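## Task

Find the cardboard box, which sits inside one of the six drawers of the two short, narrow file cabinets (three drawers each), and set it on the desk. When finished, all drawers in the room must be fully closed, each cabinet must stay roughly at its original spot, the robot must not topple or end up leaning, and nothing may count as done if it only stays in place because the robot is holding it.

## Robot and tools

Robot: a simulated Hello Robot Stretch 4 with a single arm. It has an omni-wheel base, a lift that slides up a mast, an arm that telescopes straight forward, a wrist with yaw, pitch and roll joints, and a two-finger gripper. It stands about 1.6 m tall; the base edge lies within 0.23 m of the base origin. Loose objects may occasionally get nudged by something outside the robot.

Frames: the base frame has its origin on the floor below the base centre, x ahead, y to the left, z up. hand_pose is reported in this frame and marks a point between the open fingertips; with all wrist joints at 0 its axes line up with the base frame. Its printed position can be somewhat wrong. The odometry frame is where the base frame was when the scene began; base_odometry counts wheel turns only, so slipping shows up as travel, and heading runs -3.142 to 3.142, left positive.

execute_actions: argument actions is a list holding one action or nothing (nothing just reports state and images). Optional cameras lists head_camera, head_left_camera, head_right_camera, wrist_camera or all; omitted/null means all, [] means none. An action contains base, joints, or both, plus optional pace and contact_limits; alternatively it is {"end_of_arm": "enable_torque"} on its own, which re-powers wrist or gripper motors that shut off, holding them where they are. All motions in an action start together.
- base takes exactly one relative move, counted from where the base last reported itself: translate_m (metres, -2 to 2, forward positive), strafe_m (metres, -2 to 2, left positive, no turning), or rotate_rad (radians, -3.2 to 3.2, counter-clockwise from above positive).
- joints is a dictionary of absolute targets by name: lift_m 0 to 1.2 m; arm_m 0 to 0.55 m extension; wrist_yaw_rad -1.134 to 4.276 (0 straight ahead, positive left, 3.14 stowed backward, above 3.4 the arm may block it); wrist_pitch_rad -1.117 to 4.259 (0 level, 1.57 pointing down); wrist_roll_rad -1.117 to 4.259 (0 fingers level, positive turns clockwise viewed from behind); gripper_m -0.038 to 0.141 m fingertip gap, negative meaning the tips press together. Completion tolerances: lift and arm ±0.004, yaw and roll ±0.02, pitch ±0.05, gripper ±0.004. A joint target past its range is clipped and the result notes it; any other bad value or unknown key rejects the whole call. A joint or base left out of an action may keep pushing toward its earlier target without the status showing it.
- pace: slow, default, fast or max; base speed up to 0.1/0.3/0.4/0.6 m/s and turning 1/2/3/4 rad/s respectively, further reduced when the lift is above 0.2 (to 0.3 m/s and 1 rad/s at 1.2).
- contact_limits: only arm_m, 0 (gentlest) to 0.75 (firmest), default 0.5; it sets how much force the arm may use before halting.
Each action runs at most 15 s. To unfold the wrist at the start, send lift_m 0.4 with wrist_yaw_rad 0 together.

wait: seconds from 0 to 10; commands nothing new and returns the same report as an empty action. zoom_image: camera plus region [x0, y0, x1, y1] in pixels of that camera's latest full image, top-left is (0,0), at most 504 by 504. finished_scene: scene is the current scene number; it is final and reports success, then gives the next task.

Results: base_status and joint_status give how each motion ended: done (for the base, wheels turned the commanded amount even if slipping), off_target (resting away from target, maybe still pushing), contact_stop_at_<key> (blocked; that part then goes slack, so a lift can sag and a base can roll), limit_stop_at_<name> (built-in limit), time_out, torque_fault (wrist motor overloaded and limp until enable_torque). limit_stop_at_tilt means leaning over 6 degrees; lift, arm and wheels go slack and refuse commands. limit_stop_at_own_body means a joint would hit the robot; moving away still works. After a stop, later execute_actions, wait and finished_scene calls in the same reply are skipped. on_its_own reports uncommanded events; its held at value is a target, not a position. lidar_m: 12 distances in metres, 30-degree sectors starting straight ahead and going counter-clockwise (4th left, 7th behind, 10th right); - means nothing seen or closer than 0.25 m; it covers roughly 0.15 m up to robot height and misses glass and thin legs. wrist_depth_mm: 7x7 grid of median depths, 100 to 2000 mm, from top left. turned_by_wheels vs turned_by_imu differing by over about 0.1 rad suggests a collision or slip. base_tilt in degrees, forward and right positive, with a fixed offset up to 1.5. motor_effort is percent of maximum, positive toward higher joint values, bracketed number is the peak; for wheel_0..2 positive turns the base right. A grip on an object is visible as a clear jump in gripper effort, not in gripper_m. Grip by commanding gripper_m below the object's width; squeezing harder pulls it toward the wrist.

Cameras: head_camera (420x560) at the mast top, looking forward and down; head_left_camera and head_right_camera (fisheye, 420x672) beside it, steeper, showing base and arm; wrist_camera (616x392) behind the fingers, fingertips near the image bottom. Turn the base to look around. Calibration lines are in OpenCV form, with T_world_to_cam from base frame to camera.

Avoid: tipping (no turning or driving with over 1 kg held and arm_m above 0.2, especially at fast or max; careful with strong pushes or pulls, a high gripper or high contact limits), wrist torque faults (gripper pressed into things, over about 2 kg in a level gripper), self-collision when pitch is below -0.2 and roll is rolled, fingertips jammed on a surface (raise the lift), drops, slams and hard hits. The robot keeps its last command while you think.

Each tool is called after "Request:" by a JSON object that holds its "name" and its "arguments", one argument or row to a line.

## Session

Request:
{"name": "execute_actions", "arguments": {
  "actions": []
}}

Scene clock: 0.00 s.
base_odometry: x=+0.000 y=+0.000 heading=+0.000 (m, m, rad; odometry frame)
turned_by_wheels: +0.000 (rad since the last result)
turned_by_imu: +0.000 (rad since the last result)
base_tilt: forward=-0.3 right=-0.1 (deg)
lidar_m: 1.17 1.31 1.77 1.76 1.95 2.08 1.49 2.34 2.21 2.45 2.02 1.66
base_status: not commanded
joint_positions: lift_m=+0.205 arm_m=-0.003 wrist_yaw_rad=+3.080 wrist_pitch_rad=-0.014 wrist_roll_rad=-0.009 gripper_m=+0.057
joint_status: not commanded
motor_effort: lift_m=+20 arm_m=-1 wrist_yaw_rad=+1 wrist_pitch_rad=-9 wrist_roll_rad=+0 gripper_m=+0 wheel_0=+0 wheel_1=-1 wheel_2=+0 (%)
hand_pose: x=-0.1143 y=+0.1050 z=+0.3871 quat_wxyz=(+0.031, +0.007, -0.005, +0.999) (m; base frame)
wrist_depth_mm: - 142 - - - - - / - 141 - - - - - / - 128 208 - - - - / 107 140 252 1708 - - - / 138 - - 1708 - - - / 1708 1756 213 1661 211 1537 1499 / 1160 1078 1008 160 1042 976 1008
pictures: head_camera, head_left_camera, head_right_camera, wrist_camera
camera_calibration (this result's frames):
wrist_camera: T_world_to_cam=[[0.056665, 0.998319, -0.0121859, -0.0866439], [-0.0513632, -0.00927438, -0.998637, 0.447487], [-0.997071, 0.0572137, 0.0507513, 0.082867], [0, 0, 0, 1]] pos_world=[0.110518, 0.0859073, 0.441616]
Images, in order (width x height): head_camera 420x560, head_left_camera 420x672, head_right_camera 420x672, wrist_camera 616x392.

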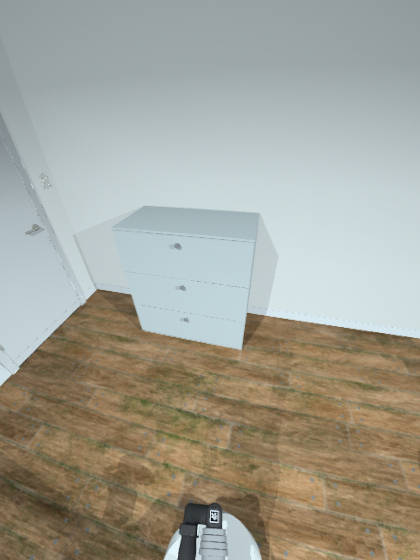

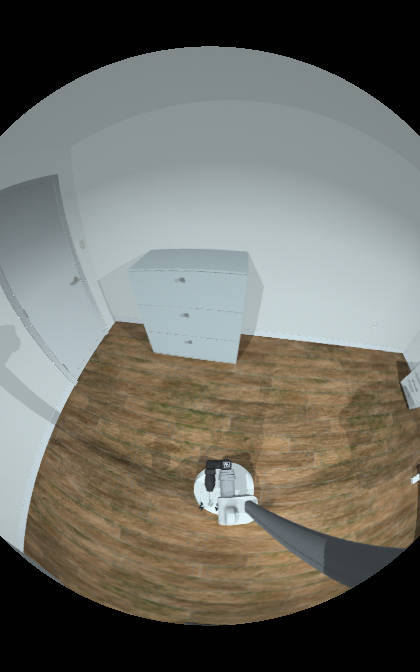

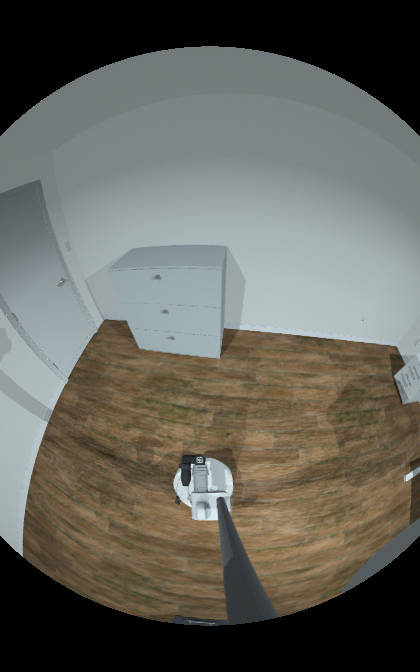

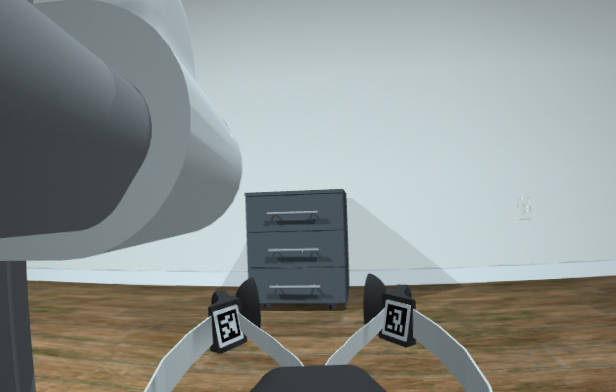

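Request:
{"name": "execute_actions", "arguments": {
  "actions": [
    {"base":{"rotate_rad":2.92},"joints":{"lift_m":0.4,"wrist_yaw_rad":0,"wrist_roll_rad":1.57,"gripper_m":0.07}}
  ],
  "cameras": []
}}

Request:
{"name": "execute_actions", "arguments": {
  "actions": [
    {"base":{"translate_m":0.7},"joints":{"lift_m":0.25,"arm_m":0.1}}
  ],
  "cameras": ["head_camera","wrist_camera"]
}}

Scene clock: 14.83 s.
base_odometry: x=+0.000 y=+0.000 heading=+2.920 (m, m, rad; odometry frame)
turned_by_wheels: +2.920 (rad since the last result)
turned_by_imu: +2.992 (rad since the last result)
base_tilt: forward=-0.3 right=-0.1 (deg)
lidar_m: 1.47 2.14 2.23 2.15 2.38 1.74 1.18 1.23 1.85 1.76 1.83 2.15
base_status: done
joint_positions: lift_m=+0.400 arm_m=-0.003 wrist_yaw_rad=+0.000 wrist_pitch_rad=-0.014 wrist_roll_rad=+1.570 gripper_m=+0.070
joint_status: all done
motor_effort: lift_m=+22(20) arm_m=-1(0) wrist_yaw_rad=+0(6) wrist_pitch_rad=-8(8) wrist_roll_rad=+0(2) gripper_m=-6(1) wheel_0=+0(6) wheel_1=+0(6) wheel_2=+1(8) (%)
hand_pose: x=+0.4568 y=-0.0873 z=+0.5822 quat_wxyz=(+0.707, +0.707, -0.005, +0.005) (m; base frame)
wrist_depth_mm: 1863 1863 1863 1921 1921 1160 798 / 1921 1921 1863 1921 1921 1160 809 / 1921 1921 1921 1921 1921 1205 831 / 1863 1921 1921 1863 1863 1205 854 / 1863 1863 1921 1863 1336 1205 842 / 1863 1863 216 1863 213 1229 842 / 1863 1863 1863 157 1756 1060 842
pictures: none
No camera images: the call's "cameras" was empty. Leave "cameras" out to get every camera's image.

Scene clock: 18.67 s.
base_odometry: x=-0.683 y=+0.154 heading=+2.920 (m, m, rad; odometry frame)
turned_by_wheels: +0.000 (rad since the last result)
turned_by_imu: +0.000 (rad since the last result)
base_tilt: forward=-0.3 right=-0.1 (deg)
lidar_m: 0.77 0.81 1.94 2.14 2.74 2.45 1.87 1.98 1.85 1.75 1.83 1.42
base_status: done
joint_positions: lift_m=+0.250 arm_m=+0.099 wrist_yaw_rad=+0.000 wrist_pitch_rad=-0.014 wrist_roll_rad=+1.570 gripper_m=+0.070
joint_status: all done
motor_effort: lift_m=+20(19) arm_m=+5(6) wrist_yaw_rad=+1(0) wrist_pitch_rad=-8(8) wrist_roll_rad=+0(0) gripper_m=-3(2) wheel_0=+0(4) wheel_1=-1(2) wheel_2=+2(12) (%)
hand_pose: x=+0.5586 y=-0.0874 z=+0.4324 quat_wxyz=(+0.707, +0.707, -0.005, +0.005) (m; base frame)
wrist_depth_mm: 1042 1078 1060 1060 1060 842 603 / 1060 1060 1060 1060 1078 866 603 / 1078 1060 1060 1060 1078 878 615 / 1060 1042 1078 1078 1060 891 621 / 1042 1060 1078 976 878 778 609 / 1042 1060 216 488 212 492 496 / 1042 1060 484 157 488 488 492
pictures: head_camera, wrist_camera
camera_calibration (this result's frames):
wrist_camera: T_world_to_cam=[[0.0190146, 0.020619, -0.999607, 0.430395], [0.0360595, 0.999123, 0.0212949, 0.123835], [0.999169, -0.0364503, 0.0182544, -0.346776], [0, 0, 0, 1]] pos_world=[0.333838, -0.145241, 0.433918]
Images, in order (width x height): head_camera 420x560, wrist_camera 616x392.

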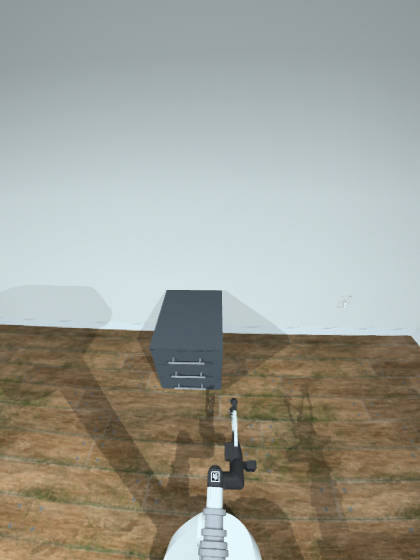

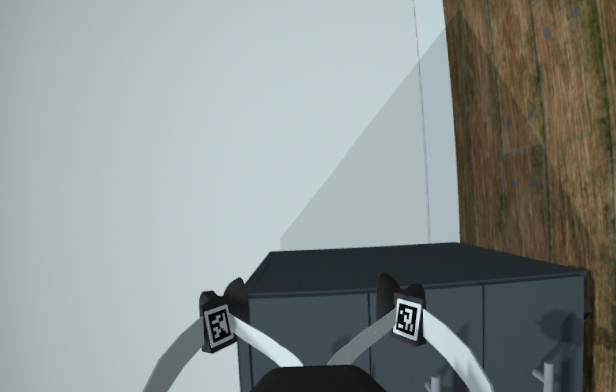

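Request:
{"name": "execute_actions", "arguments": {
  "actions": [
    {"base":{"strafe_m":0.245}}
  ],
  "cameras": []
}}

Request:
{"name": "execute_actions", "arguments": {
  "actions": [
    {"base":{"translate_m":0.1}}
  ],
  "cameras": ["wrist_camera"]
}}

Scene clock: 22.80 s.
base_odometry: x=-0.737 y=-0.085 heading=+2.920 (m, m, rad; odometry frame)
turned_by_wheels: +0.000 (rad since the last result)
turned_by_imu: +0.001 (rad since the last result)
base_tilt: forward=-0.3 right=-0.1 (deg)
lidar_m: 0.77 1.41 1.95 1.90 2.53 2.45 1.90 1.97 2.11 1.99 1.93 0.85
base_status: done
joint_positions: lift_m=+0.250 arm_m=+0.099 wrist_yaw_rad=+0.000 wrist_pitch_rad=-0.014 wrist_roll_rad=+1.570 gripper_m=+0.070
joint_status: not commanded
motor_effort: lift_m=+20(20) arm_m=+5(5) wrist_yaw_rad=+1(1) wrist_pitch_rad=-8(8) wrist_roll_rad=+0(0) gripper_m=+0(4) wheel_0=+0(10) wheel_1=+0(10) wheel_2=+1(3) (%)
hand_pose: x=+0.5586 y=-0.0874 z=+0.4324 quat_wxyz=(+0.707, +0.707, -0.005, +0.005) (m; base frame)
wrist_depth_mm: 1078 1078 1060 1060 1078 831 603 / 1060 1078 1060 1078 1078 798 585 / 1042 1060 1060 488 496 496 496 / 1060 1042 1060 492 492 492 496 / 1042 1060 1060 484 488 492 488 / 1042 1042 216 488 212 488 488 / 1042 1042 484 157 484 488 484
pictures: none
No camera images: the call's "cameras" was empty. Leave "cameras" out to get every camera's image.

Scene clock: 24.33 s.
base_odometry: x=-0.834 y=-0.063 heading=+2.920 (m, m, rad; odometry frame)
turned_by_wheels: +0.000 (rad since the last result)
turned_by_imu: +0.000 (rad since the last result)
base_tilt: forward=-0.3 right=-0.1 (deg)
lidar_m: 0.67 1.31 1.80 1.90 1.98 2.56 2.02 2.07 2.10 2.00 1.79 0.74
base_status: done
joint_positions: lift_m=+0.250 arm_m=+0.099 wrist_yaw_rad=+0.000 wrist_pitch_rad=-0.014 wrist_roll_rad=+1.570 gripper_m=+0.070
joint_status: not commanded
motor_effort: lift_m=+20(20) arm_m=+4(4) wrist_yaw_rad=+1(1) wrist_pitch_rad=-8(8) wrist_roll_rad=+0(0) gripper_m=-2(1) wheel_0=+1(6) wheel_1=+0(4) wheel_2=+0(7) (%)
hand_pose: x=+0.5586 y=-0.0874 z=+0.4324 quat_wxyz=(+0.707, +0.707, -0.005, +0.005) (m; base frame)
wrist_depth_mm: 946 960 960 960 960 842 603 / 960 960 960 392 394 394 394 / 960 960 389 392 392 392 394 / 960 946 389 387 389 389 389 / 960 946 387 387 387 387 387 / 960 946 216 382 212 387 387 / 946 946 382 157 384 382 387
pictures: wrist_camera
camera_calibration (this result's frames):
wrist_camera: T_world_to_cam=[[0.0190147, 0.0206191, -0.999607, 0.430394], [0.0360596, 0.999123, 0.0212951, 0.123835], [0.999169, -0.0364503, 0.0182545, -0.346786], [0, 0, 0, 1]] pos_world=[0.333848, -0.145241, 0.433918]
Images, in order (width x height): wrist_camera 616x392.

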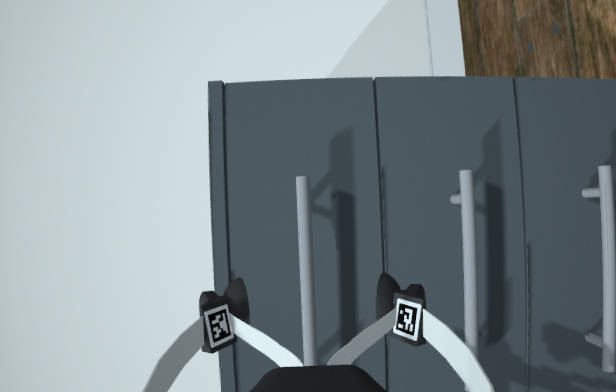

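Request:
{"name": "execute_actions", "arguments": {
  "actions": [
    {"base":{"rotate_rad":0.03},"joints":{"arm_m":0.232,"lift_m":0.255}}
  ],
  "cameras": ["wrist_camera"]
}}

Request:
{"name": "execute_actions", "arguments": {
  "actions": [
    {"joints":{"gripper_m":-0.02}}
  ],
  "cameras": []
}}

Request:
{"name": "execute_actions", "arguments": {
  "actions": [
    {"base":{"translate_m":-0.32},"pace":"slow"}
  ],
  "cameras": ["head_camera"]
}}

Scene clock: 27.63 s.
base_odometry: x=-0.834 y=-0.063 heading=+2.950 (m, m, rad; odometry frame)
turned_by_wheels: +0.030 (rad since the last result)
turned_by_imu: +0.032 (rad since the last result)
base_tilt: forward=-0.3 right=-0.1 (deg)
lidar_m: 0.67 1.31 1.87 1.89 1.98 2.54 2.00 2.10 2.10 1.99 1.75 0.71
base_status: done
joint_positions: lift_m=+0.255 arm_m=+0.231 wrist_yaw_rad=+0.000 wrist_pitch_rad=-0.014 wrist_roll_rad=+1.570 gripper_m=+0.070
joint_status: all done
motor_effort: lift_m=+23(26) arm_m=+5(6) wrist_yaw_rad=+1(1) wrist_pitch_rad=-8(8) wrist_roll_rad=+0(0) gripper_m=-1(0) wheel_0=-1(3) wheel_1=-1(1) wheel_2=+1(4) (%)
hand_pose: x=+0.6906 y=-0.0874 z=+0.4372 quat_wxyz=(+0.707, +0.707, -0.005, +0.005) (m; base frame)
wrist_depth_mm: 820 809 250 251 252 253 - / 809 820 250 250 251 252 253 / 820 809 250 250 252 251 252 / 809 809 251 251 251 252 252 / 809 809 249 250 251 251 253 / 820 820 216 251 212 252 253 / 820 809 250 157 251 253 -
pictures: wrist_camera
camera_calibration (this result's frames):
wrist_camera: T_world_to_cam=[[0.0190345, 0.0206369, -0.999606, 0.432636], [0.0360254, 0.999124, 0.0213129, 0.118981], [0.99917, -0.0364169, 0.0182744, -0.478742], [0, 0, 0, 1]] pos_world=[0.465823, -0.145239, 0.438678]
Images, in order (width x height): wrist_camera 616x392.

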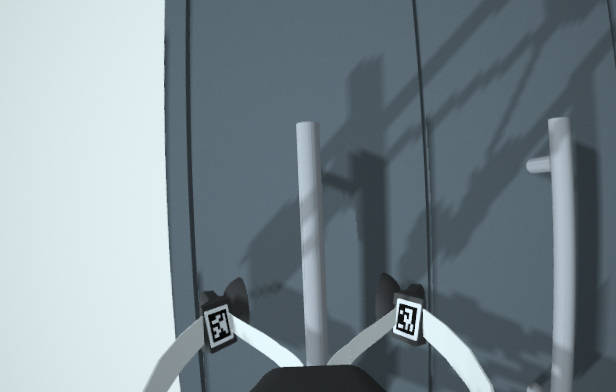

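Scene clock: 29.27 s.
base_odometry: x=-0.834 y=-0.063 heading=+2.950 (m, m, rad; odometry frame)
turned_by_wheels: +0.000 (rad since the last result)
turned_by_imu: +0.001 (rad since the last result)
base_tilt: forward=-0.3 right=-0.1 (deg)
lidar_m: 0.68 1.32 1.84 1.89 2.02 2.55 2.02 2.11 2.10 1.99 1.76 0.71
base_status: not commanded
joint_positions: lift_m=+0.255 arm_m=+0.231 wrist_yaw_rad=+0.001 wrist_pitch_rad=-0.013 wrist_roll_rad=+1.570 gripper_m=-0.019
joint_status: all done
motor_effort: lift_m=+23(23) arm_m=+3(5) wrist_yaw_rad=-1(2) wrist_pitch_rad=-12(12) wrist_roll_rad=+0(0) gripper_m=-21(19) wheel_0=-1(0) wheel_1=-1(1) wheel_2=+1(1) (%)
hand_pose: x=+0.6909 y=-0.0872 z=+0.4368 quat_wxyz=(+0.707, +0.707, -0.004, +0.005) (m; base frame)
wrist_depth_mm: 809 809 244 245 246 252 - / 809 809 245 245 245 252 252 / 809 809 244 245 245 252 253 / 809 820 245 245 246 251 253 / 820 809 244 245 246 251 252 / 809 820 244 207 198 251 252 / 820 820 179 205 246 252 -
pictures: none
No camera images: the call's "cameras" was empty. Leave "cameras" out to get every camera's image.

Scene clock: 33.73 s.
base_odometry: x=-0.520 y=-0.124 heading=+2.951 (m, m, rad; odometry frame)
turned_by_wheels: +0.000 (rad since the last result)
turned_by_imu: +0.004 (rad since the last result)
base_tilt: forward=-0.3 right=+0.0 (deg)
lidar_m: 0.65 1.64 1.99 1.91 2.41 2.22 1.67 1.75 2.09 1.99 2.11 0.71
base_status: done
joint_positions: lift_m=+0.255 arm_m=+0.231 wrist_yaw_rad=+0.004 wrist_pitch_rad=-0.013 wrist_roll_rad=+1.570 gripper_m=-0.019
joint_status: not commanded
motor_effort: lift_m=+23(23) arm_m=+3(3) wrist_yaw_rad=-11(11) wrist_pitch_rad=-12(12) wrist_roll_rad=+0(0) gripper_m=-15(16) wheel_0=+1(4) wheel_1=+1(9) wheel_2=+3(5) (%)
hand_pose: x=+0.6912 y=-0.0862 z=+0.4368 quat_wxyz=(+0.707, +0.707, -0.003, +0.006) (m; base frame)
wrist_depth_mm: 1118 1118 243 243 244 842 609 / 1118 1138 242 243 245 741 585 / 1138 1138 242 243 245 580 585 / 1138 1138 244 244 244 574 574 / 1138 1160 243 244 244 580 580 / 1160 1138 244 206 203 580 580 / 1138 1160 179 204 245 585 603
pictures: head_camera
Images, in order (width x height): head_camera 420x560.

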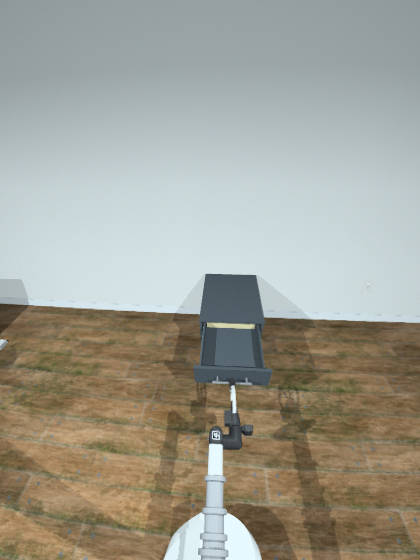

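Request:
{"name": "execute_actions", "arguments": {
  "actions": [
    {"base":{"translate_m":0.328},"pace":"slow"}
  ],
  "cameras": []
}}

Request:
{"name": "execute_actions", "arguments": {
  "actions": [
    {"joints":{"gripper_m":0.07}}
  ],
  "cameras": []
}}

Request:
{"name": "execute_actions", "arguments": {
  "actions": [
    {"joints":{"arm_m":0.1}}
  ],
  "cameras": []
}}

Request:
{"name": "execute_actions", "arguments": {
  "actions": [
    {"joints":{"lift_m":0.098}}
  ],
  "cameras": []
}}

Request:
{"name": "execute_actions", "arguments": {
  "actions": [
    {"joints":{"arm_m":0.224}}
  ],
  "cameras": ["wrist_camera"]
}}

Request:
{"name": "execute_actions", "arguments": {
  "actions": [
    {"joints":{"gripper_m":-0.02}}
  ],
  "cameras": []
}}

Request:
{"name": "execute_actions", "arguments": {
  "actions": [
    {"base":{"translate_m":-0.32},"pace":"slow"}
  ],
  "cameras": ["head_camera"]
}}

Scene clock: 41.30 s.
base_odometry: x=-0.842 y=-0.062 heading=+2.951 (m, m, rad; odometry frame)
turned_by_wheels: +0.000 (rad since the last result)
turned_by_imu: +0.002 (rad since the last result)
base_tilt: forward=-0.3 right=-0.1 (deg)
lidar_m: 0.67 1.29 1.84 1.91 1.99 2.56 1.99 2.11 2.09 1.99 1.75 0.70
base_status: done
joint_positions: lift_m=+0.255 arm_m=+0.231 wrist_yaw_rad=-0.002 wrist_pitch_rad=-0.013 wrist_roll_rad=+1.570 gripper_m=-0.020
joint_status: not commanded
motor_effort: lift_m=+23(23) arm_m=+3(3) wrist_yaw_rad=+8(11) wrist_pitch_rad=-12(11) wrist_roll_rad=+0(0) gripper_m=-13(14) wheel_0=+3(8) wheel_1=+1(5) wheel_2=-5(3) (%)
hand_pose: x=+0.6906 y=-0.0881 z=+0.4368 quat_wxyz=(+0.707, +0.707, -0.005, +0.004) (m; base frame)
wrist_depth_mm: 798 809 243 243 244 244 - / 798 798 242 243 244 245 246 / 809 809 242 242 243 245 245 / 798 809 242 242 244 244 245 / 809 798 242 242 242 244 245 / 798 809 241 205 202 244 245 / 809 798 179 202 243 243 -
pictures: none
No camera images: the call's "cameras" was empty. Leave "cameras" out to get every camera's image.

Scene clock: 42.93 s.
base_odometry: x=-0.842 y=-0.062 heading=+2.951 (m, m, rad; odometry frame)
turned_by_wheels: +0.000 (rad since the last result)
turned_by_imu: +0.001 (rad since the last result)
base_tilt: forward=-0.3 right=-0.1 (deg)
lidar_m: 0.67 1.32 1.84 1.91 1.99 2.56 2.01 2.11 2.11 2.00 1.75 0.69
base_status: not commanded
joint_positions: lift_m=+0.255 arm_m=+0.231 wrist_yaw_rad=-0.001 wrist_pitch_rad=-0.014 wrist_roll_rad=+1.570 gripper_m=+0.070
joint_status: all done
motor_effort: lift_m=+23(23) arm_m=+3(3) wrist_yaw_rad=+5(8) wrist_pitch_rad=-10(11) wrist_roll_rad=+0(1) gripper_m=+3(14) wheel_0=+3(3) wheel_1=+1(1) wheel_2=-2(5) (%)
hand_pose: x=+0.6907 y=-0.0878 z=+0.4370 quat_wxyz=(+0.707, +0.707, -0.005, +0.004) (m; base frame)
wrist_depth_mm: 798 809 242 242 244 244 - / 809 809 242 242 244 244 245 / 798 798 242 242 243 244 244 / 798 809 241 242 243 243 244 / 798 809 242 242 243 244 245 / 798 798 242 242 208 243 245 / 820 809 241 158 242 244 -
pictures: none
No camera images: the call's "cameras" was empty. Leave "cameras" out to get every camera's image.

Scene clock: 44.37 s.
base_odometry: x=-0.842 y=-0.062 heading=+2.951 (m, m, rad; odometry frame)
turned_by_wheels: +0.000 (rad since the last result)
turned_by_imu: +0.001 (rad since the last result)
base_tilt: forward=-0.3 right=-0.1 (deg)
lidar_m: 0.65 1.31 1.86 1.89 2.01 2.56 2.01 2.11 2.12 2.00 1.75 0.69
base_status: not commanded
joint_positions: lift_m=+0.255 arm_m=+0.101 wrist_yaw_rad=+0.000 wrist_pitch_rad=-0.014 wrist_roll_rad=+1.570 gripper_m=+0.070
joint_status: all done
motor_effort: lift_m=+22(23) arm_m=-4(6) wrist_yaw_rad=+1(5) wrist_pitch_rad=-9(13) wrist_roll_rad=+0(0) gripper_m=+0(1) wheel_0=+2(3) wheel_1=+1(1) wheel_2=-1(2) (%)
hand_pose: x=+0.5601 y=-0.0874 z=+0.4371 quat_wxyz=(+0.707, +0.707, -0.005, +0.005) (m; base frame)
wrist_depth_mm: 931 931 946 931 946 788 597 / 931 931 373 373 373 377 377 / 917 931 373 375 373 375 377 / 931 931 373 373 375 375 377 / 931 931 370 375 377 377 377 / 946 946 217 373 212 377 377 / 946 931 373 157 375 351 377
pictures: none
No camera images: the call's "cameras" was empty. Leave "cameras" out to get every camera's image.

Scene clock: 46.10 s.
base_odometry: x=-0.842 y=-0.062 heading=+2.951 (m, m, rad; odometry frame)
turned_by_wheels: +0.000 (rad since the last result)
turned_by_imu: +0.001 (rad since the last result)
base_tilt: forward=-0.3 right=-0.1 (deg)
lidar_m: 0.65 1.31 1.83 1.90 2.02 2.55 2.02 2.11 2.12 1.99 1.74 0.71
base_status: not commanded
joint_positions: lift_m=+0.098 arm_m=+0.101 wrist_yaw_rad=+0.000 wrist_pitch_rad=-0.014 wrist_roll_rad=+1.570 gripper_m=+0.070
joint_status: all done
motor_effort: lift_m=+18(21) arm_m=-4(4) wrist_yaw_rad=+1(1) wrist_pitch_rad=-9(9) wrist_roll_rad=+0(0) gripper_m=-4(1) wheel_0=+3(3) wheel_1=+1(1) wheel_2=-1(1) (%)
hand_pose: x=+0.5601 y=-0.0874 z=+0.2805 quat_wxyz=(+0.707, +0.707, -0.005, +0.005) (m; base frame)
wrist_depth_mm: 946 931 946 946 904 496 384 / 931 373 373 373 375 375 397 / 931 373 375 375 375 377 404 / 946 370 373 375 373 375 397 / 946 373 373 375 373 375 413 / 946 373 216 373 212 377 413 / 931 370 373 157 373 351 410
pictures: none
No camera images: the call's "cameras" was empty. Leave "cameras" out to get every camera's image.

Scene clock: 47.50 s.
base_odometry: x=-0.842 y=-0.062 heading=+2.951 (m, m, rad; odometry frame)
turned_by_wheels: +0.000 (rad since the last result)
turned_by_imu: +0.001 (rad since the last result)
base_tilt: forward=-0.3 right=-0.1 (deg)
lidar_m: 0.67 1.32 1.83 1.90 1.99 2.57 2.00 2.11 2.10 2.00 1.74 0.70
base_status: not commanded
joint_positions: lift_m=+0.098 arm_m=+0.223 wrist_yaw_rad=+0.000 wrist_pitch_rad=-0.014 wrist_roll_rad=+1.570 gripper_m=+0.070
joint_status: all done
motor_effort: lift_m=+18(18) arm_m=+5(9) wrist_yaw_rad=+1(1) wrist_pitch_rad=-8(9) wrist_roll_rad=+0(0) gripper_m=-4(1) wheel_0=+2(3) wheel_1=+1(1) wheel_2=-1(1) (%)
hand_pose: x=+0.6826 y=-0.0874 z=+0.2805 quat_wxyz=(+0.707, +0.707, -0.005, +0.005) (m; base frame)
wrist_depth_mm: 248 249 250 250 251 251 - / 249 249 250 250 251 251 253 / 248 249 251 250 251 252 233 / 244 250 251 250 251 252 253 / 248 248 249 250 251 252 251 / 248 249 216 250 212 252 252 / 231 249 249 157 251 252 -
pictures: wrist_camera
camera_calibration (this result's frames):
wrist_camera: T_world_to_cam=[[0.0188902, 0.020643, -0.999608, 0.276319], [0.0360285, 0.999123, 0.0213138, 0.122605], [0.999172, -0.036417, 0.01813, -0.467846], [0, 0, 0, 1]] pos_world=[0.457822, -0.145239, 0.282079]
Images, in order (width x height): wrist_camera 616x392.

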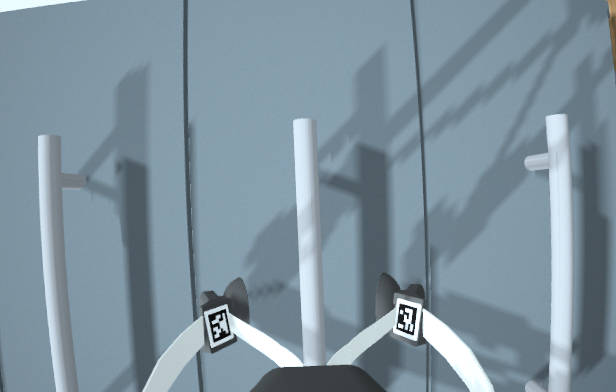

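Scene clock: 49.13 s.
base_odometry: x=-0.842 y=-0.062 heading=+2.951 (m, m, rad; odometry frame)
turned_by_wheels: +0.000 (rad since the last result)
turned_by_imu: +0.001 (rad since the last result)
base_tilt: forward=-0.3 right=-0.1 (deg)
lidar_m: 0.66 1.32 1.83 1.90 2.00 2.56 2.00 2.11 2.10 2.00 1.75 0.71
base_status: not commanded
joint_positions: lift_m=+0.098 arm_m=+0.223 wrist_yaw_rad=+0.001 wrist_pitch_rad=-0.014 wrist_roll_rad=+1.570 gripper_m=-0.019
joint_status: all done
motor_effort: lift_m=+18(17) arm_m=+3(5) wrist_yaw_rad=-2(2) wrist_pitch_rad=-9(9) wrist_roll_rad=+0(0) gripper_m=-20(17) wheel_0=+2(2) wheel_1=+1(1) wheel_2=-1(1) (%)
hand_pose: x=+0.6829 y=-0.0871 z=+0.2805 quat_wxyz=(+0.707, +0.707, -0.005, +0.005) (m; base frame)
wrist_depth_mm: 248 248 244 245 245 251 - / 248 248 244 245 246 250 252 / 248 249 244 245 246 251 246 / 244 248 245 245 245 251 253 / 248 248 244 244 246 251 252 / 247 248 244 207 245 251 252 / 231 248 179 206 246 251 -
pictures: none
No camera images: the call's "cameras" was empty. Leave "cameras" out to get every camera's image.

Scene clock: 53.63 s.
base_odometry: x=-0.528 y=-0.123 heading=+2.951 (m, m, rad; odometry frame)
turned_by_wheels: +0.000 (rad since the last result)
turned_by_imu: +0.004 (rad since the last result)
base_tilt: forward=-0.3 right=-0.1 (deg)
lidar_m: 0.66 1.65 1.98 1.91 2.43 2.22 1.70 1.77 2.08 1.99 2.07 0.69
base_status: done
joint_positions: lift_m=+0.098 arm_m=+0.223 wrist_yaw_rad=+0.005 wrist_pitch_rad=-0.014 wrist_roll_rad=+1.570 gripper_m=-0.019
joint_status: not commanded
motor_effort: lift_m=+18(18) arm_m=+3(3) wrist_yaw_rad=-13(13) wrist_pitch_rad=-8(8) wrist_roll_rad=+0(0) gripper_m=-16(20) wheel_0=+3(5) wheel_1=-1(4) wheel_2=+4(11) (%)
hand_pose: x=+0.6833 y=-0.0860 z=+0.2805 quat_wxyz=(+0.707, +0.707, -0.003, +0.007) (m; base frame)
wrist_depth_mm: 1138 1118 243 243 243 535 387 / 1138 1138 242 243 244 549 397 / 1118 1138 243 243 244 559 402 / 1138 1138 244 244 245 574 397 / 1138 1138 243 244 244 574 410 / 1118 1160 243 207 245 580 410 / 1138 1160 180 204 245 462 410
pictures: head_camera
Images, in order (width x height): head_camera 420x560.

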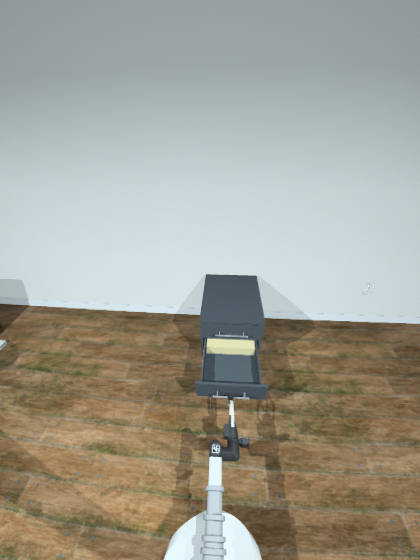

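Request:
{"name": "execute_actions", "arguments": {
  "actions": [
    {"base":{"translate_m":0.327},"pace":"slow"}
  ],
  "cameras": []
}}

Request:
{"name": "execute_actions", "arguments": {
  "actions": [
    {"joints":{"gripper_m":0.07}}
  ],
  "cameras": []
}}

Request:
{"name": "execute_actions", "arguments": {
  "actions": [
    {"joints":{"arm_m":0.1}}
  ],
  "cameras": []
}}

Request:
{"name": "execute_actions", "arguments": {
  "actions": [
    {"joints":{"lift_m":0.06,"wrist_pitch_rad":0.4}}
  ],
  "cameras": []
}}

Request:
{"name": "execute_actions", "arguments": {
  "actions": [
    {"joints":{"arm_m":0.232}}
  ],
  "cameras": ["wrist_camera"]
}}

Request:
{"name": "execute_actions", "arguments": {
  "actions": [
    {"joints":{"gripper_m":-0.02}}
  ],
  "cameras": []
}}

Request:
{"name": "execute_actions", "arguments": {
  "actions": [
    {"base":{"translate_m":-0.32},"pace":"slow"}
  ],
  "cameras": ["head_camera"]
}}

Scene clock: 62.30 s.
base_odometry: x=-0.849 y=-0.061 heading=+2.951 (m, m, rad; odometry frame)
turned_by_wheels: +0.000 (rad since the last result)
turned_by_imu: +0.002 (rad since the last result)
base_tilt: forward=-0.3 right=-0.1 (deg)
lidar_m: 0.64 1.30 1.86 1.90 2.02 2.56 2.01 2.09 2.12 1.98 1.75 0.70
base_status: done
joint_positions: lift_m=+0.098 arm_m=+0.223 wrist_yaw_rad=-0.003 wrist_pitch_rad=-0.014 wrist_roll_rad=+1.570 gripper_m=-0.020
joint_status: not commanded
motor_effort: lift_m=+18(18) arm_m=+3(3) wrist_yaw_rad=+8(13) wrist_pitch_rad=-8(8) wrist_roll_rad=+0(0) gripper_m=-15(18) wheel_0=+1(7) wheel_1=+2(5) wheel_2=-4(4) (%)
hand_pose: x=+0.6826 y=-0.0882 z=+0.2805 quat_wxyz=(+0.707, +0.707, -0.006, +0.004) (m; base frame)
wrist_depth_mm: 242 242 243 244 244 246 - / 241 242 243 243 244 245 246 / 241 242 243 243 244 245 246 / 240 242 243 244 244 245 245 / 241 241 243 243 244 244 245 / 241 242 241 206 196 245 245 / 241 241 178 202 243 244 -
pictures: none
No camera images: the call's "cameras" was empty. Leave "cameras" out to get every camera's image.

Scene clock: 63.93 s.
base_odometry: x=-0.849 y=-0.061 heading=+2.951 (m, m, rad; odometry frame)
turned_by_wheels: +0.000 (rad since the last result)
turned_by_imu: +0.001 (rad since the last result)
base_tilt: forward=-0.3 right=-0.1 (deg)
lidar_m: 0.65 1.31 1.85 1.89 2.00 2.56 2.01 2.10 2.12 2.00 1.72 0.66
base_status: not commanded
joint_positions: lift_m=+0.098 arm_m=+0.223 wrist_yaw_rad=-0.001 wrist_pitch_rad=-0.014 wrist_roll_rad=+1.570 gripper_m=+0.070
joint_status: all done
motor_effort: lift_m=+18(18) arm_m=+3(3) wrist_yaw_rad=+5(10) wrist_pitch_rad=-9(10) wrist_roll_rad=+0(0) gripper_m=+1(17) wheel_0=+1(0) wheel_1=+2(2) wheel_2=-2(3) (%)
hand_pose: x=+0.6827 y=-0.0878 z=+0.2804 quat_wxyz=(+0.707, +0.707, -0.005, +0.004) (m; base frame)
wrist_depth_mm: 241 242 242 243 244 245 - / 241 242 243 243 244 245 246 / 241 242 242 241 244 244 245 / 232 241 242 242 243 245 245 / 241 241 242 242 244 245 246 / 240 241 241 243 211 244 245 / 224 241 243 156 244 245 -
pictures: none
No camera images: the call's "cameras" was empty. Leave "cameras" out to get every camera's image.

Scene clock: 65.33 s.
base_odometry: x=-0.849 y=-0.061 heading=+2.952 (m, m, rad; odometry frame)
turned_by_wheels: +0.000 (rad since the last result)
turned_by_imu: +0.001 (rad since the last result)
base_tilt: forward=-0.3 right=-0.1 (deg)
lidar_m: 0.66 1.33 1.84 1.89 2.01 2.56 2.03 2.11 2.09 2.00 1.74 0.69
base_status: not commanded
joint_positions: lift_m=+0.098 arm_m=+0.101 wrist_yaw_rad=+0.000 wrist_pitch_rad=-0.014 wrist_roll_rad=+1.570 gripper_m=+0.070
joint_status: all done
motor_effort: lift_m=+18(19) arm_m=-4(2) wrist_yaw_rad=+1(5) wrist_pitch_rad=-9(13) wrist_roll_rad=+0(0) gripper_m=-1(3) wheel_0=+1(1) wheel_1=+2(2) wheel_2=+0(2) (%)
hand_pose: x=+0.5602 y=-0.0874 z=+0.2804 quat_wxyz=(+0.707, +0.707, -0.005, +0.005) (m; base frame)
wrist_depth_mm: 931 917 931 946 917 496 389 / 917 364 364 366 366 366 394 / 917 364 366 364 366 366 402 / 931 366 364 366 366 368 377 / 931 364 366 366 366 370 389 / 931 364 216 366 212 370 389 / 931 364 366 157 366 349 387
pictures: none
No camera images: the call's "cameras" was empty. Leave "cameras" out to get every camera's image.

Scene clock: 66.33 s.
base_odometry: x=-0.849 y=-0.061 heading=+2.952 (m, m, rad; odometry frame)
turned_by_wheels: +0.000 (rad since the last result)
turned_by_imu: +0.000 (rad since the last result)
base_tilt: forward=-0.3 right=-0.1 (deg)
lidar_m: 0.65 1.30 1.82 1.90 1.99 2.56 2.01 2.10 2.09 1.99 1.75 0.68
base_status: not commanded
joint_positions: lift_m=+0.060 arm_m=+0.101 wrist_yaw_rad=+0.000 wrist_pitch_rad=+0.402 wrist_roll_rad=+1.570 gripper_m=+0.070
joint_status: all done
motor_effort: lift_m=+18(14) arm_m=-4(5) wrist_yaw_rad=+1(1) wrist_pitch_rad=-6(5) wrist_roll_rad=+0(0) gripper_m=+2(2) wheel_0=+1(1) wheel_1=+2(2) wheel_2=+0(0) (%)
hand_pose: x=+0.5372 y=-0.0874 z=+0.1256 quat_wxyz=(+0.693, +0.693, +0.141, -0.141) (m; base frame)
wrist_depth_mm: 539 831 891 500 332 245 - / 309 336 370 415 334 248 209 / 309 336 370 410 338 250 211 / 301 336 364 410 342 252 213 / 300 334 359 410 343 252 213 / 303 334 216 407 212 252 213 / 304 327 355 157 325 232 -
pictures: none
No camera images: the call's "cameras" was empty. Leave "cameras" out to get every camera's image.

Scene clock: 67.77 s.
base_odometry: x=-0.849 y=-0.061 heading=+2.952 (m, m, rad; odometry frame)
turned_by_wheels: +0.000 (rad since the last result)
turned_by_imu: +0.001 (rad since the last result)
base_tilt: forward=-0.3 right=-0.1 (deg)
lidar_m: 0.64 1.32 1.82 1.89 2.00 2.56 2.02 2.09 2.09 2.00 1.73 0.68
base_status: not commanded
joint_positions: lift_m=+0.060 arm_m=+0.231 wrist_yaw_rad=-0.001 wrist_pitch_rad=+0.401 wrist_roll_rad=+1.570 gripper_m=+0.070
joint_status: all done
motor_effort: lift_m=+18(18) arm_m=+6(11) wrist_yaw_rad=+5(5) wrist_pitch_rad=-6(8) wrist_roll_rad=+0(0) gripper_m=-2(2) wheel_0=+1(1) wheel_1=+2(2) wheel_2=-1(1) (%)
hand_pose: x=+0.6672 y=-0.0878 z=+0.1257 quat_wxyz=(+0.693, +0.693, +0.141, -0.141) (m; base frame)
wrist_depth_mm: 202 219 240 266 303 245 - / 201 218 240 265 304 247 209 / 201 218 240 262 309 250 212 / 200 218 239 260 298 252 213 / 200 217 238 256 298 253 213 / 199 216 224 255 212 251 213 / 200 212 233 156 289 232 -
pictures: wrist_camera
camera_calibration (this result's frames):
wrist_camera: T_world_to_cam=[[-0.386254, 0.0211318, -0.92215, 0.38249], [0.0428995, 0.999067, 0.00492543, 0.124287], [0.921394, -0.0376573, -0.3868, -0.346994], [0, 0, 0, 1]] pos_world=[0.462125, -0.14532, 0.217883]
Images, in order (width x height): wrist_camera 616x392.

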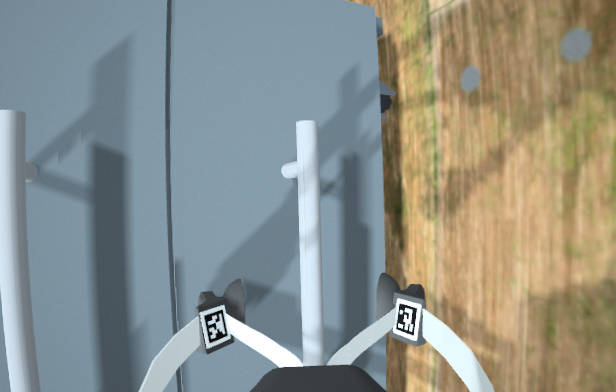

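Scene clock: 69.40 s.
base_odometry: x=-0.849 y=-0.061 heading=+2.952 (m, m, rad; odometry frame)
turned_by_wheels: +0.000 (rad since the last result)
turned_by_imu: +0.001 (rad since the last result)
base_tilt: forward=-0.3 right=-0.1 (deg)
lidar_m: 0.65 1.31 1.83 1.90 2.02 2.56 2.01 2.12 2.09 2.01 1.73 0.68
base_status: not commanded
joint_positions: lift_m=+0.060 arm_m=+0.231 wrist_yaw_rad=+0.001 wrist_pitch_rad=+0.402 wrist_roll_rad=+1.570 gripper_m=-0.019
joint_status: all done
motor_effort: lift_m=+18(18) arm_m=+4(7) wrist_yaw_rad=-1(4) wrist_pitch_rad=-7(8) wrist_roll_rad=+0(0) gripper_m=-19(18) wheel_0=+1(1) wheel_1=+2(2) wheel_2=+0(1) (%)
hand_pose: x=+0.6678 y=-0.0873 z=+0.1255 quat_wxyz=(+0.693, +0.692, +0.141, -0.141) (m; base frame)
wrist_depth_mm: 201 216 236 260 300 243 - / 200 218 236 260 303 246 208 / 200 217 236 256 294 248 210 / 200 216 236 252 294 250 211 / 200 216 234 251 294 251 212 / 198 216 228 212 274 250 211 / 199 211 179 220 279 223 -
pictures: none
No camera images: the call's "cameras" was empty. Leave "cameras" out to get every camera's image.

Scene clock: 73.90 s.
base_odometry: x=-0.535 y=-0.121 heading=+2.952 (m, m, rad; odometry frame)
turned_by_wheels: +0.001 (rad since the last result)
turned_by_imu: +0.004 (rad since the last result)
base_tilt: forward=-0.3 right=-0.1 (deg)
lidar_m: 0.66 1.65 1.98 1.89 2.44 2.22 1.71 1.76 2.09 1.97 2.09 0.72
base_status: done
joint_positions: lift_m=+0.060 arm_m=+0.231 wrist_yaw_rad=+0.005 wrist_pitch_rad=+0.402 wrist_roll_rad=+1.570 gripper_m=-0.019
joint_status: not commanded
motor_effort: lift_m=+18(19) arm_m=+4(4) wrist_yaw_rad=-13(13) wrist_pitch_rad=-8(8) wrist_roll_rad=+0(0) gripper_m=-19(18) wheel_0=+4(4) wheel_1=-1(8) wheel_2=+3(10) (%)
hand_pose: x=+0.6682 y=-0.0861 z=+0.1254 quat_wxyz=(+0.694, +0.692, +0.143, -0.140) (m; base frame)
wrist_depth_mm: 946 991 233 258 298 242 - / 931 976 234 258 301 245 207 / 469 504 233 254 293 248 210 / 466 504 234 251 294 249 211 / 469 504 233 250 296 251 211 / 469 508 228 213 274 250 211 / 466 500 179 219 279 222 -
pictures: head_camera
Images, in order (width x height): head_camera 420x560.

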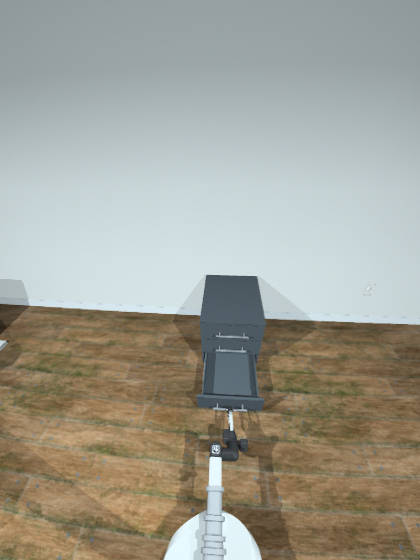

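Request:
{"name": "execute_actions", "arguments": {
  "actions": [
    {"base":{"translate_m":0.326},"pace":"slow"}
  ],
  "cameras": []
}}

Request:
{"name": "execute_actions", "arguments": {
  "actions": [
    {"joints":{"gripper_m":0.07}}
  ],
  "cameras": []
}}

Request:
{"name": "execute_actions", "arguments": {
  "actions": [
    {"joints":{"arm_m":0.1}}
  ],
  "cameras": []
}}

Request:
{"name": "execute_actions", "arguments": {
  "actions": [
    {"joints":{"wrist_pitch_rad":0,"lift_m":0.255},"base":{"translate_m":-1.2}}
  ],
  "cameras": []
}}

Request:
{"name": "execute_actions", "arguments": {
  "actions": [
    {"base":{"rotate_rad":1.52}}
  ],
  "cameras": ["head_camera"]
}}

Scene clock: 81.13 s.
base_odometry: x=-0.855 y=-0.060 heading=+2.952 (m, m, rad; odometry frame)
turned_by_wheels: +0.000 (rad since the last result)
turned_by_imu: +0.002 (rad since the last result)
base_tilt: forward=-0.3 right=-0.1 (deg)
lidar_m: 0.65 1.30 1.83 1.91 2.02 2.57 2.05 2.12 2.11 1.99 1.73 0.72
base_status: done
joint_positions: lift_m=+0.060 arm_m=+0.231 wrist_yaw_rad=-0.002 wrist_pitch_rad=+0.403 wrist_roll_rad=+1.570 gripper_m=-0.019
joint_status: not commanded
motor_effort: lift_m=+18(18) arm_m=+3(3) wrist_yaw_rad=+8(13) wrist_pitch_rad=-10(9) wrist_roll_rad=+0(0) gripper_m=-19(21) wheel_0=+0(8) wheel_1=+2(5) wheel_2=-3(4) (%)
hand_pose: x=+0.6675 y=-0.0881 z=+0.1252 quat_wxyz=(+0.693, +0.693, +0.141, -0.142) (m; base frame)
wrist_depth_mm: 196 212 235 260 300 243 - / 195 212 234 259 303 246 208 / 195 212 234 251 294 248 211 / 195 211 234 250 294 250 211 / 195 211 233 250 296 250 211 / 194 211 225 210 197 250 211 / 195 206 179 218 279 222 -
pictures: none
No camera images: the call's "cameras" was empty. Leave "cameras" out to get every camera's image.

Scene clock: 82.77 s.
base_odometry: x=-0.855 y=-0.060 heading=+2.952 (m, m, rad; odometry frame)
turned_by_wheels: +0.000 (rad since the last result)
turned_by_imu: +0.001 (rad since the last result)
base_tilt: forward=-0.3 right=-0.1 (deg)
lidar_m: 0.64 1.29 1.83 1.89 2.02 2.56 2.01 2.11 2.11 2.00 1.70 0.71
base_status: not commanded
joint_positions: lift_m=+0.060 arm_m=+0.231 wrist_yaw_rad=-0.001 wrist_pitch_rad=+0.406 wrist_roll_rad=+1.570 gripper_m=+0.070
joint_status: all done
motor_effort: lift_m=+18(18) arm_m=+3(3) wrist_yaw_rad=+3(10) wrist_pitch_rad=-17(16) wrist_roll_rad=+0(0) gripper_m=-3(17) wheel_0=+0(1) wheel_1=+2(2) wheel_2=-2(3) (%)
hand_pose: x=+0.6673 y=-0.0876 z=+0.1246 quat_wxyz=(+0.693, +0.692, +0.142, -0.143) (m; base frame)
wrist_depth_mm: 196 212 233 259 297 241 - / 195 211 234 259 300 244 206 / 195 212 233 251 303 246 208 / 195 212 233 254 291 248 211 / 195 212 232 250 293 249 210 / 193 211 222 250 212 248 210 / 195 209 228 156 283 228 -
pictures: none
No camera images: the call's "cameras" was empty. Leave "cameras" out to get every camera's image.

Scene clock: 84.20 s.
base_odometry: x=-0.855 y=-0.060 heading=+2.952 (m, m, rad; odometry frame)
turned_by_wheels: +0.000 (rad since the last result)
turned_by_imu: +0.001 (rad since the last result)
base_tilt: forward=-0.3 right=-0.1 (deg)
lidar_m: 0.64 1.32 1.81 1.91 2.00 2.55 2.03 2.13 2.10 2.00 1.74 0.69
base_status: not commanded
joint_positions: lift_m=+0.060 arm_m=+0.101 wrist_yaw_rad=+0.000 wrist_pitch_rad=+0.402 wrist_roll_rad=+1.570 gripper_m=+0.070
joint_status: all done
motor_effort: lift_m=+19(18) arm_m=-4(1) wrist_yaw_rad=+1(3) wrist_pitch_rad=-8(18) wrist_roll_rad=+0(0) gripper_m=+0(1) wheel_0=-1(0) wheel_1=+2(2) wheel_2=-1(2) (%)
hand_pose: x=+0.5371 y=-0.0874 z=+0.1254 quat_wxyz=(+0.693, +0.693, +0.141, -0.141) (m; base frame)
wrist_depth_mm: 310 820 878 500 330 244 - / 304 330 364 404 334 247 208 / 304 330 364 402 338 250 211 / 298 330 359 402 340 251 212 / 296 330 351 399 342 252 213 / 297 330 216 399 212 252 212 / 298 322 349 157 325 231 -
pictures: none
No camera images: the call's "cameras" was empty. Leave "cameras" out to get every camera's image.

Scene clock: 89.70 s.
base_odometry: x=+0.323 y=-0.286 heading=+2.952 (m, m, rad; odometry frame)
turned_by_wheels: +0.000 (rad since the last result)
turned_by_imu: +0.005 (rad since the last result)
base_tilt: forward=-0.3 right=-0.1 (deg)
lidar_m: 1.86 2.57 2.02 2.17 1.77 1.33 0.84 0.83 1.19 1.97 2.09 2.53
base_status: done
joint_positions: lift_m=+0.255 arm_m=+0.101 wrist_yaw_rad=+0.000 wrist_pitch_rad=+0.003 wrist_roll_rad=+1.570 gripper_m=+0.070
joint_status: all done
motor_effort: lift_m=+22(27) arm_m=-4(4) wrist_yaw_rad=+1(1) wrist_pitch_rad=-8(14) wrist_roll_rad=+0(0) gripper_m=-2(1) wheel_0=-1(6) wheel_1=+1(6) wheel_2=-2(8) (%)
hand_pose: x=+0.5602 y=-0.0874 z=+0.4323 quat_wxyz=(+0.707, +0.707, +0.001, -0.001) (m; base frame)
wrist_depth_mm: - - - - 1537 809 597 / - - - - 1618 842 591 / - - - - 1576 854 609 / - - - 1618 1618 866 609 / - - - 1618 1618 878 615 / - - 216 - 213 878 615 / - - - 157 1537 759 627
pictures: none
No camera images: the call's "cameras" was empty. Leave "cameras" out to get every camera's image.

Scene clock: 91.73 s.
base_odometry: x=+0.323 y=-0.286 heading=-1.811 (m, m, rad; odometry frame)
turned_by_wheels: +1.520 (rad since the last result)
turned_by_imu: +1.557 (rad since the last result)
base_tilt: forward=-0.3 right=-0.1 (deg)
lidar_m: 2.15 1.82 1.32 0.89 0.84 1.14 1.94 2.09 2.57 1.86 2.54 2.02
base_status: done
joint_positions: lift_m=+0.255 arm_m=+0.101 wrist_yaw_rad=+0.000 wrist_pitch_rad=+0.003 wrist_roll_rad=+1.570 gripper_m=+0.070
joint_status: not commanded
motor_effort: lift_m=+22(22) arm_m=-4(4) wrist_yaw_rad=+0(0) wrist_pitch_rad=-9(9) wrist_roll_rad=+0(0) gripper_m=-1(2) wheel_0=-1(8) wheel_1=+0(5) wheel_2=+2(8) (%)
hand_pose: x=+0.5602 y=-0.0874 z=+0.4323 quat_wxyz=(+0.707, +0.707, +0.001, -0.001) (m; base frame)
wrist_depth_mm: - - - - 1576 820 597 / - - - - 1618 842 597 / - - - - 1661 866 603 / - - - - 1708 878 609 / - - - - 1756 878 615 / - - 216 1863 212 878 615 / - - - 158 1576 750 627
pictures: head_camera
Images, in order (width x height): head_camera 420x560.

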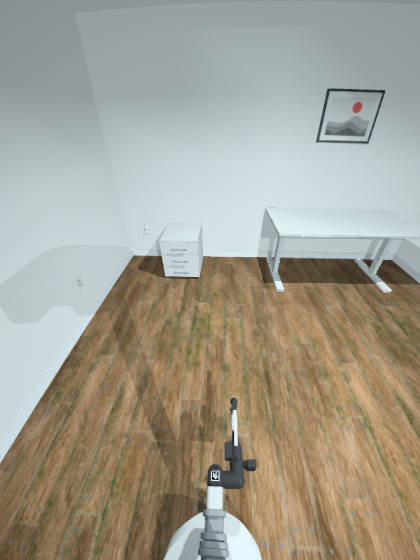

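Request:
{"name": "execute_actions", "arguments": {
  "actions": [
    {"base":{"translate_m":1.35}}
  ],
  "cameras": []
}}

Request:
{"name": "execute_actions", "arguments": {
  "actions": [
    {"base":{"strafe_m":0.53}}
  ],
  "cameras": ["head_camera","wrist_camera"]
}}

Scene clock: 99.30 s.
base_odometry: x=+0.002 y=-1.597 heading=-1.811 (m, m, rad; odometry frame)
turned_by_wheels: +0.000 (rad since the last result)
turned_by_imu: +0.001 (rad since the last result)
base_tilt: forward=-0.3 right=-0.1 (deg)
lidar_m: 0.97 0.82 1.31 1.25 1.33 1.76 3.41 3.48 2.26 2.46 0.84 0.80
base_status: done
joint_positions: lift_m=+0.255 arm_m=+0.101 wrist_yaw_rad=+0.000 wrist_pitch_rad=+0.003 wrist_roll_rad=+1.570 gripper_m=+0.070
joint_status: not commanded
motor_effort: lift_m=+22(22) arm_m=-4(4) wrist_yaw_rad=+0(1) wrist_pitch_rad=-9(9) wrist_roll_rad=+0(0) gripper_m=+2(0) wheel_0=+1(4) wheel_1=-1(5) wheel_2=+0(9) (%)
hand_pose: x=+0.5602 y=-0.0874 z=+0.4323 quat_wxyz=(+0.707, +0.707, +0.001, -0.001) (m; base frame)
wrist_depth_mm: 1060 1078 1078 1098 1078 820 597 / 1078 1078 1078 1078 1098 842 591 / 1060 1098 1098 1078 1098 854 603 / 1060 1060 1078 1078 1078 866 609 / 1060 1078 1060 1078 1098 878 615 / 1060 1042 216 1060 212 878 615 / 1060 1060 1060 157 866 759 627
pictures: none
No camera images: the call's "cameras" was empty. Leave "cameras" out to get every camera's image.

Scene clock: 102.40 s.
base_odometry: x=+0.517 y=-1.724 heading=-1.811 (m, m, rad; odometry frame)
turned_by_wheels: +0.000 (rad since the last result)
turned_by_imu: -0.001 (rad since the last result)
base_tilt: forward=-0.3 right=-0.1 (deg)
lidar_m: 0.78 1.04 0.76 0.71 0.76 1.06 1.60 3.48 2.70 2.52 1.23 0.84
base_status: done
joint_positions: lift_m=+0.255 arm_m=+0.101 wrist_yaw_rad=+0.000 wrist_pitch_rad=+0.003 wrist_roll_rad=+1.570 gripper_m=+0.070
joint_status: not commanded
motor_effort: lift_m=+21(22) arm_m=-5(4) wrist_yaw_rad=+1(1) wrist_pitch_rad=-9(9) wrist_roll_rad=+0(0) gripper_m=+1(0) wheel_0=+0(10) wheel_1=-1(8) wheel_2=-2(2) (%)
hand_pose: x=+0.5601 y=-0.0874 z=+0.4324 quat_wxyz=(+0.707, +0.707, +0.001, -0.001) (m; base frame)
wrist_depth_mm: 1042 1078 1078 1098 1078 820 597 / 1060 1078 1098 1078 1078 723 574 / 1060 1078 1078 496 496 496 504 / 1060 1060 1060 492 496 500 500 / 1042 1060 1060 492 492 500 500 / 1042 1042 217 492 212 496 500 / 1060 1060 488 157 492 500 500
pictures: head_camera, wrist_camera
camera_calibration (this result's frames):
wrist_camera: T_world_to_cam=[[0.00201374, 0.0206929, -0.999784, 0.439935], [0.036356, 0.999123, 0.0207525, 0.123831], [0.999337, -0.0363899, 0.00125967, -0.341059], [0, 0, 0, 1]] pos_world=[0.335445, -0.145237, 0.437699]
Images, in order (width x height): head_camera 420x560, wrist_camera 616x392.

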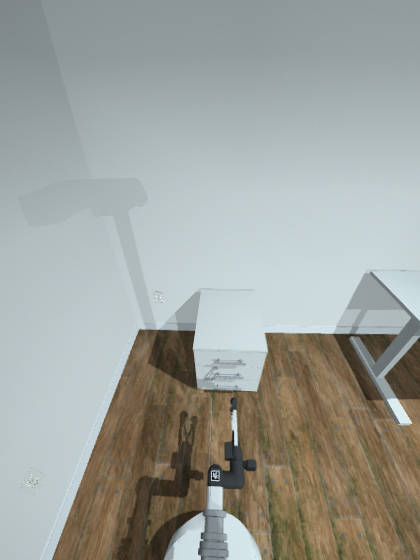

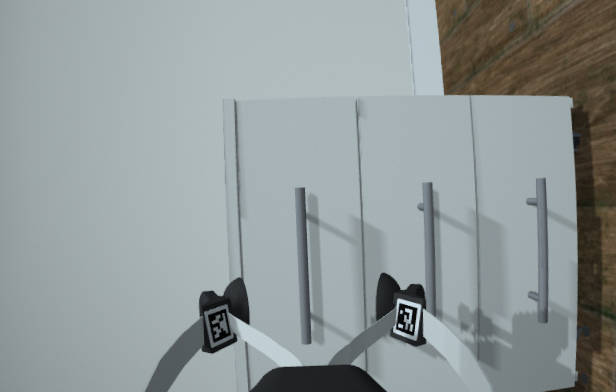

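Request:
{"name": "execute_actions", "arguments": {
  "actions": [
    {"base":{"translate_m":0.108},"joints":{"arm_m":0.23,"lift_m":0.26}}
  ],
  "cameras": ["wrist_camera"]
}}

Request:
{"name": "execute_actions", "arguments": {
  "actions": [
    {"joints":{"gripper_m":-0.02}}
  ],
  "cameras": []
}}

Request:
{"name": "execute_actions", "arguments": {
  "actions": [
    {"base":{"translate_m":-0.32},"pace":"slow"}
  ],
  "cameras": ["head_camera"]
}}

Scene clock: 106.23 s.
base_odometry: x=+0.491 y=-1.829 heading=-1.811 (m, m, rad; odometry frame)
turned_by_wheels: +0.000 (rad since the last result)
turned_by_imu: +0.002 (rad since the last result)
base_tilt: forward=-0.3 right=-0.1 (deg)
lidar_m: 0.67 1.10 0.76 0.72 0.78 1.07 1.70 3.59 2.77 1.98 1.19 0.74
base_status: done
joint_positions: lift_m=+0.260 arm_m=+0.229 wrist_yaw_rad=+0.000 wrist_pitch_rad=+0.003 wrist_roll_rad=+1.570 gripper_m=+0.070
joint_status: all done
motor_effort: lift_m=+23(24) arm_m=+4(8) wrist_yaw_rad=+1(2) wrist_pitch_rad=-8(9) wrist_roll_rad=+0(0) gripper_m=-3(2) wheel_0=+1(5) wheel_1=+1(7) wheel_2=+2(7) (%)
hand_pose: x=+0.6886 y=-0.0874 z=+0.4373 quat_wxyz=(+0.707, +0.707, +0.001, -0.001) (m; base frame)
wrist_depth_mm: 831 831 252 253 253 256 - / 831 831 251 253 253 256 256 / 820 820 251 253 254 256 258 / 820 820 250 252 254 256 232 / 820 820 250 251 253 255 256 / 809 809 216 251 212 255 256 / 820 820 249 157 253 255 -
pictures: wrist_camera
camera_calibration (this result's frames):
wrist_camera: T_world_to_cam=[[0.00219887, 0.020693, -0.999783, 0.44449], [0.0363364, 0.999124, 0.0207592, 0.119064], [0.999337, -0.0363741, 0.00144504, -0.469544], [0, 0, 0, 1]] pos_world=[0.463929, -0.145236, 0.442601]
Images, in order (width x height): wrist_camera 616x392.

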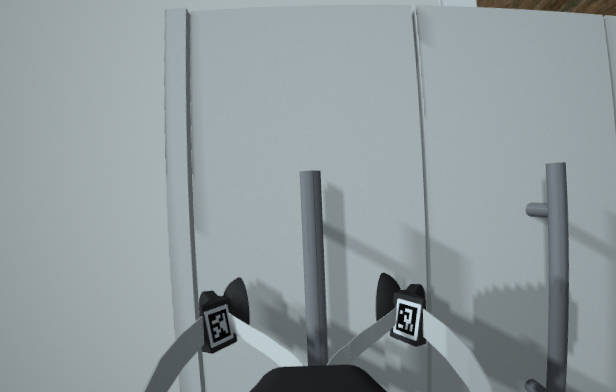

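Scene clock: 107.87 s.
base_odometry: x=+0.491 y=-1.829 heading=-1.811 (m, m, rad; odometry frame)
turned_by_wheels: +0.000 (rad since the last result)
turned_by_imu: +0.001 (rad since the last result)
base_tilt: forward=-0.3 right=-0.1 (deg)
lidar_m: 0.68 1.05 0.77 0.73 0.76 1.04 1.71 3.62 2.77 1.98 1.18 0.71
base_status: not commanded
joint_positions: lift_m=+0.260 arm_m=+0.229 wrist_yaw_rad=+0.001 wrist_pitch_rad=+0.004 wrist_roll_rad=+1.570 gripper_m=-0.019
joint_status: all done
motor_effort: lift_m=+23(23) arm_m=+3(5) wrist_yaw_rad=-2(2) wrist_pitch_rad=-12(12) wrist_roll_rad=+0(0) gripper_m=-18(17) wheel_0=+2(2) wheel_1=+1(1) wheel_2=+1(1) (%)
hand_pose: x=+0.6890 y=-0.0871 z=+0.4369 quat_wxyz=(+0.707, +0.707, +0.002, -0.001) (m; base frame)
wrist_depth_mm: 831 842 246 248 251 257 - / 820 820 247 248 250 256 257 / 820 820 247 248 250 256 257 / 820 831 246 247 249 255 228 / 820 809 246 247 250 254 256 / 809 820 246 211 249 256 256 / 820 809 180 213 248 254 -
pictures: none
No camera images: the call's "cameras" was empty. Leave "cameras" out to get every camera's image.

Scene clock: 112.33 s.
base_odometry: x=+0.567 y=-1.518 heading=-1.811 (m, m, rad; odometry frame)
turned_by_wheels: +0.000 (rad since the last result)
turned_by_imu: +0.003 (rad since the last result)
base_tilt: forward=-0.3 right=-0.1 (deg)
lidar_m: 0.68 1.07 0.76 0.72 0.77 1.08 1.41 3.27 2.62 2.99 1.35 0.73
base_status: done
joint_positions: lift_m=+0.260 arm_m=+0.229 wrist_yaw_rad=+0.003 wrist_pitch_rad=+0.004 wrist_roll_rad=+1.570 gripper_m=-0.019
joint_status: not commanded
motor_effort: lift_m=+23(23) arm_m=+3(3) wrist_yaw_rad=-7(7) wrist_pitch_rad=-12(12) wrist_roll_rad=+0(0) gripper_m=-15(16) wheel_0=+0(5) wheel_1=-1(4) wheel_2=+2(8) (%)
hand_pose: x=+0.6891 y=-0.0866 z=+0.4369 quat_wxyz=(+0.707, +0.707, +0.002, +0.000) (m; base frame)
wrist_depth_mm: 1138 1138 246 247 248 831 597 / 1138 1160 244 247 249 788 585 / 1138 1138 245 247 249 585 591 / 1138 1160 245 246 249 585 591 / 1138 1160 246 246 249 585 591 / 1138 1160 245 211 198 585 591 / 1138 1138 179 208 249 585 597
pictures: head_camera
Images, in order (width x height): head_camera 420x560.

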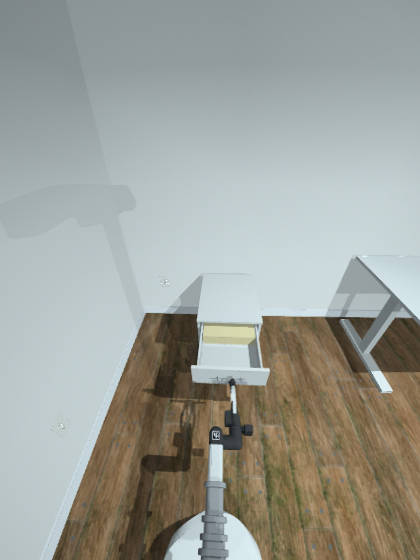

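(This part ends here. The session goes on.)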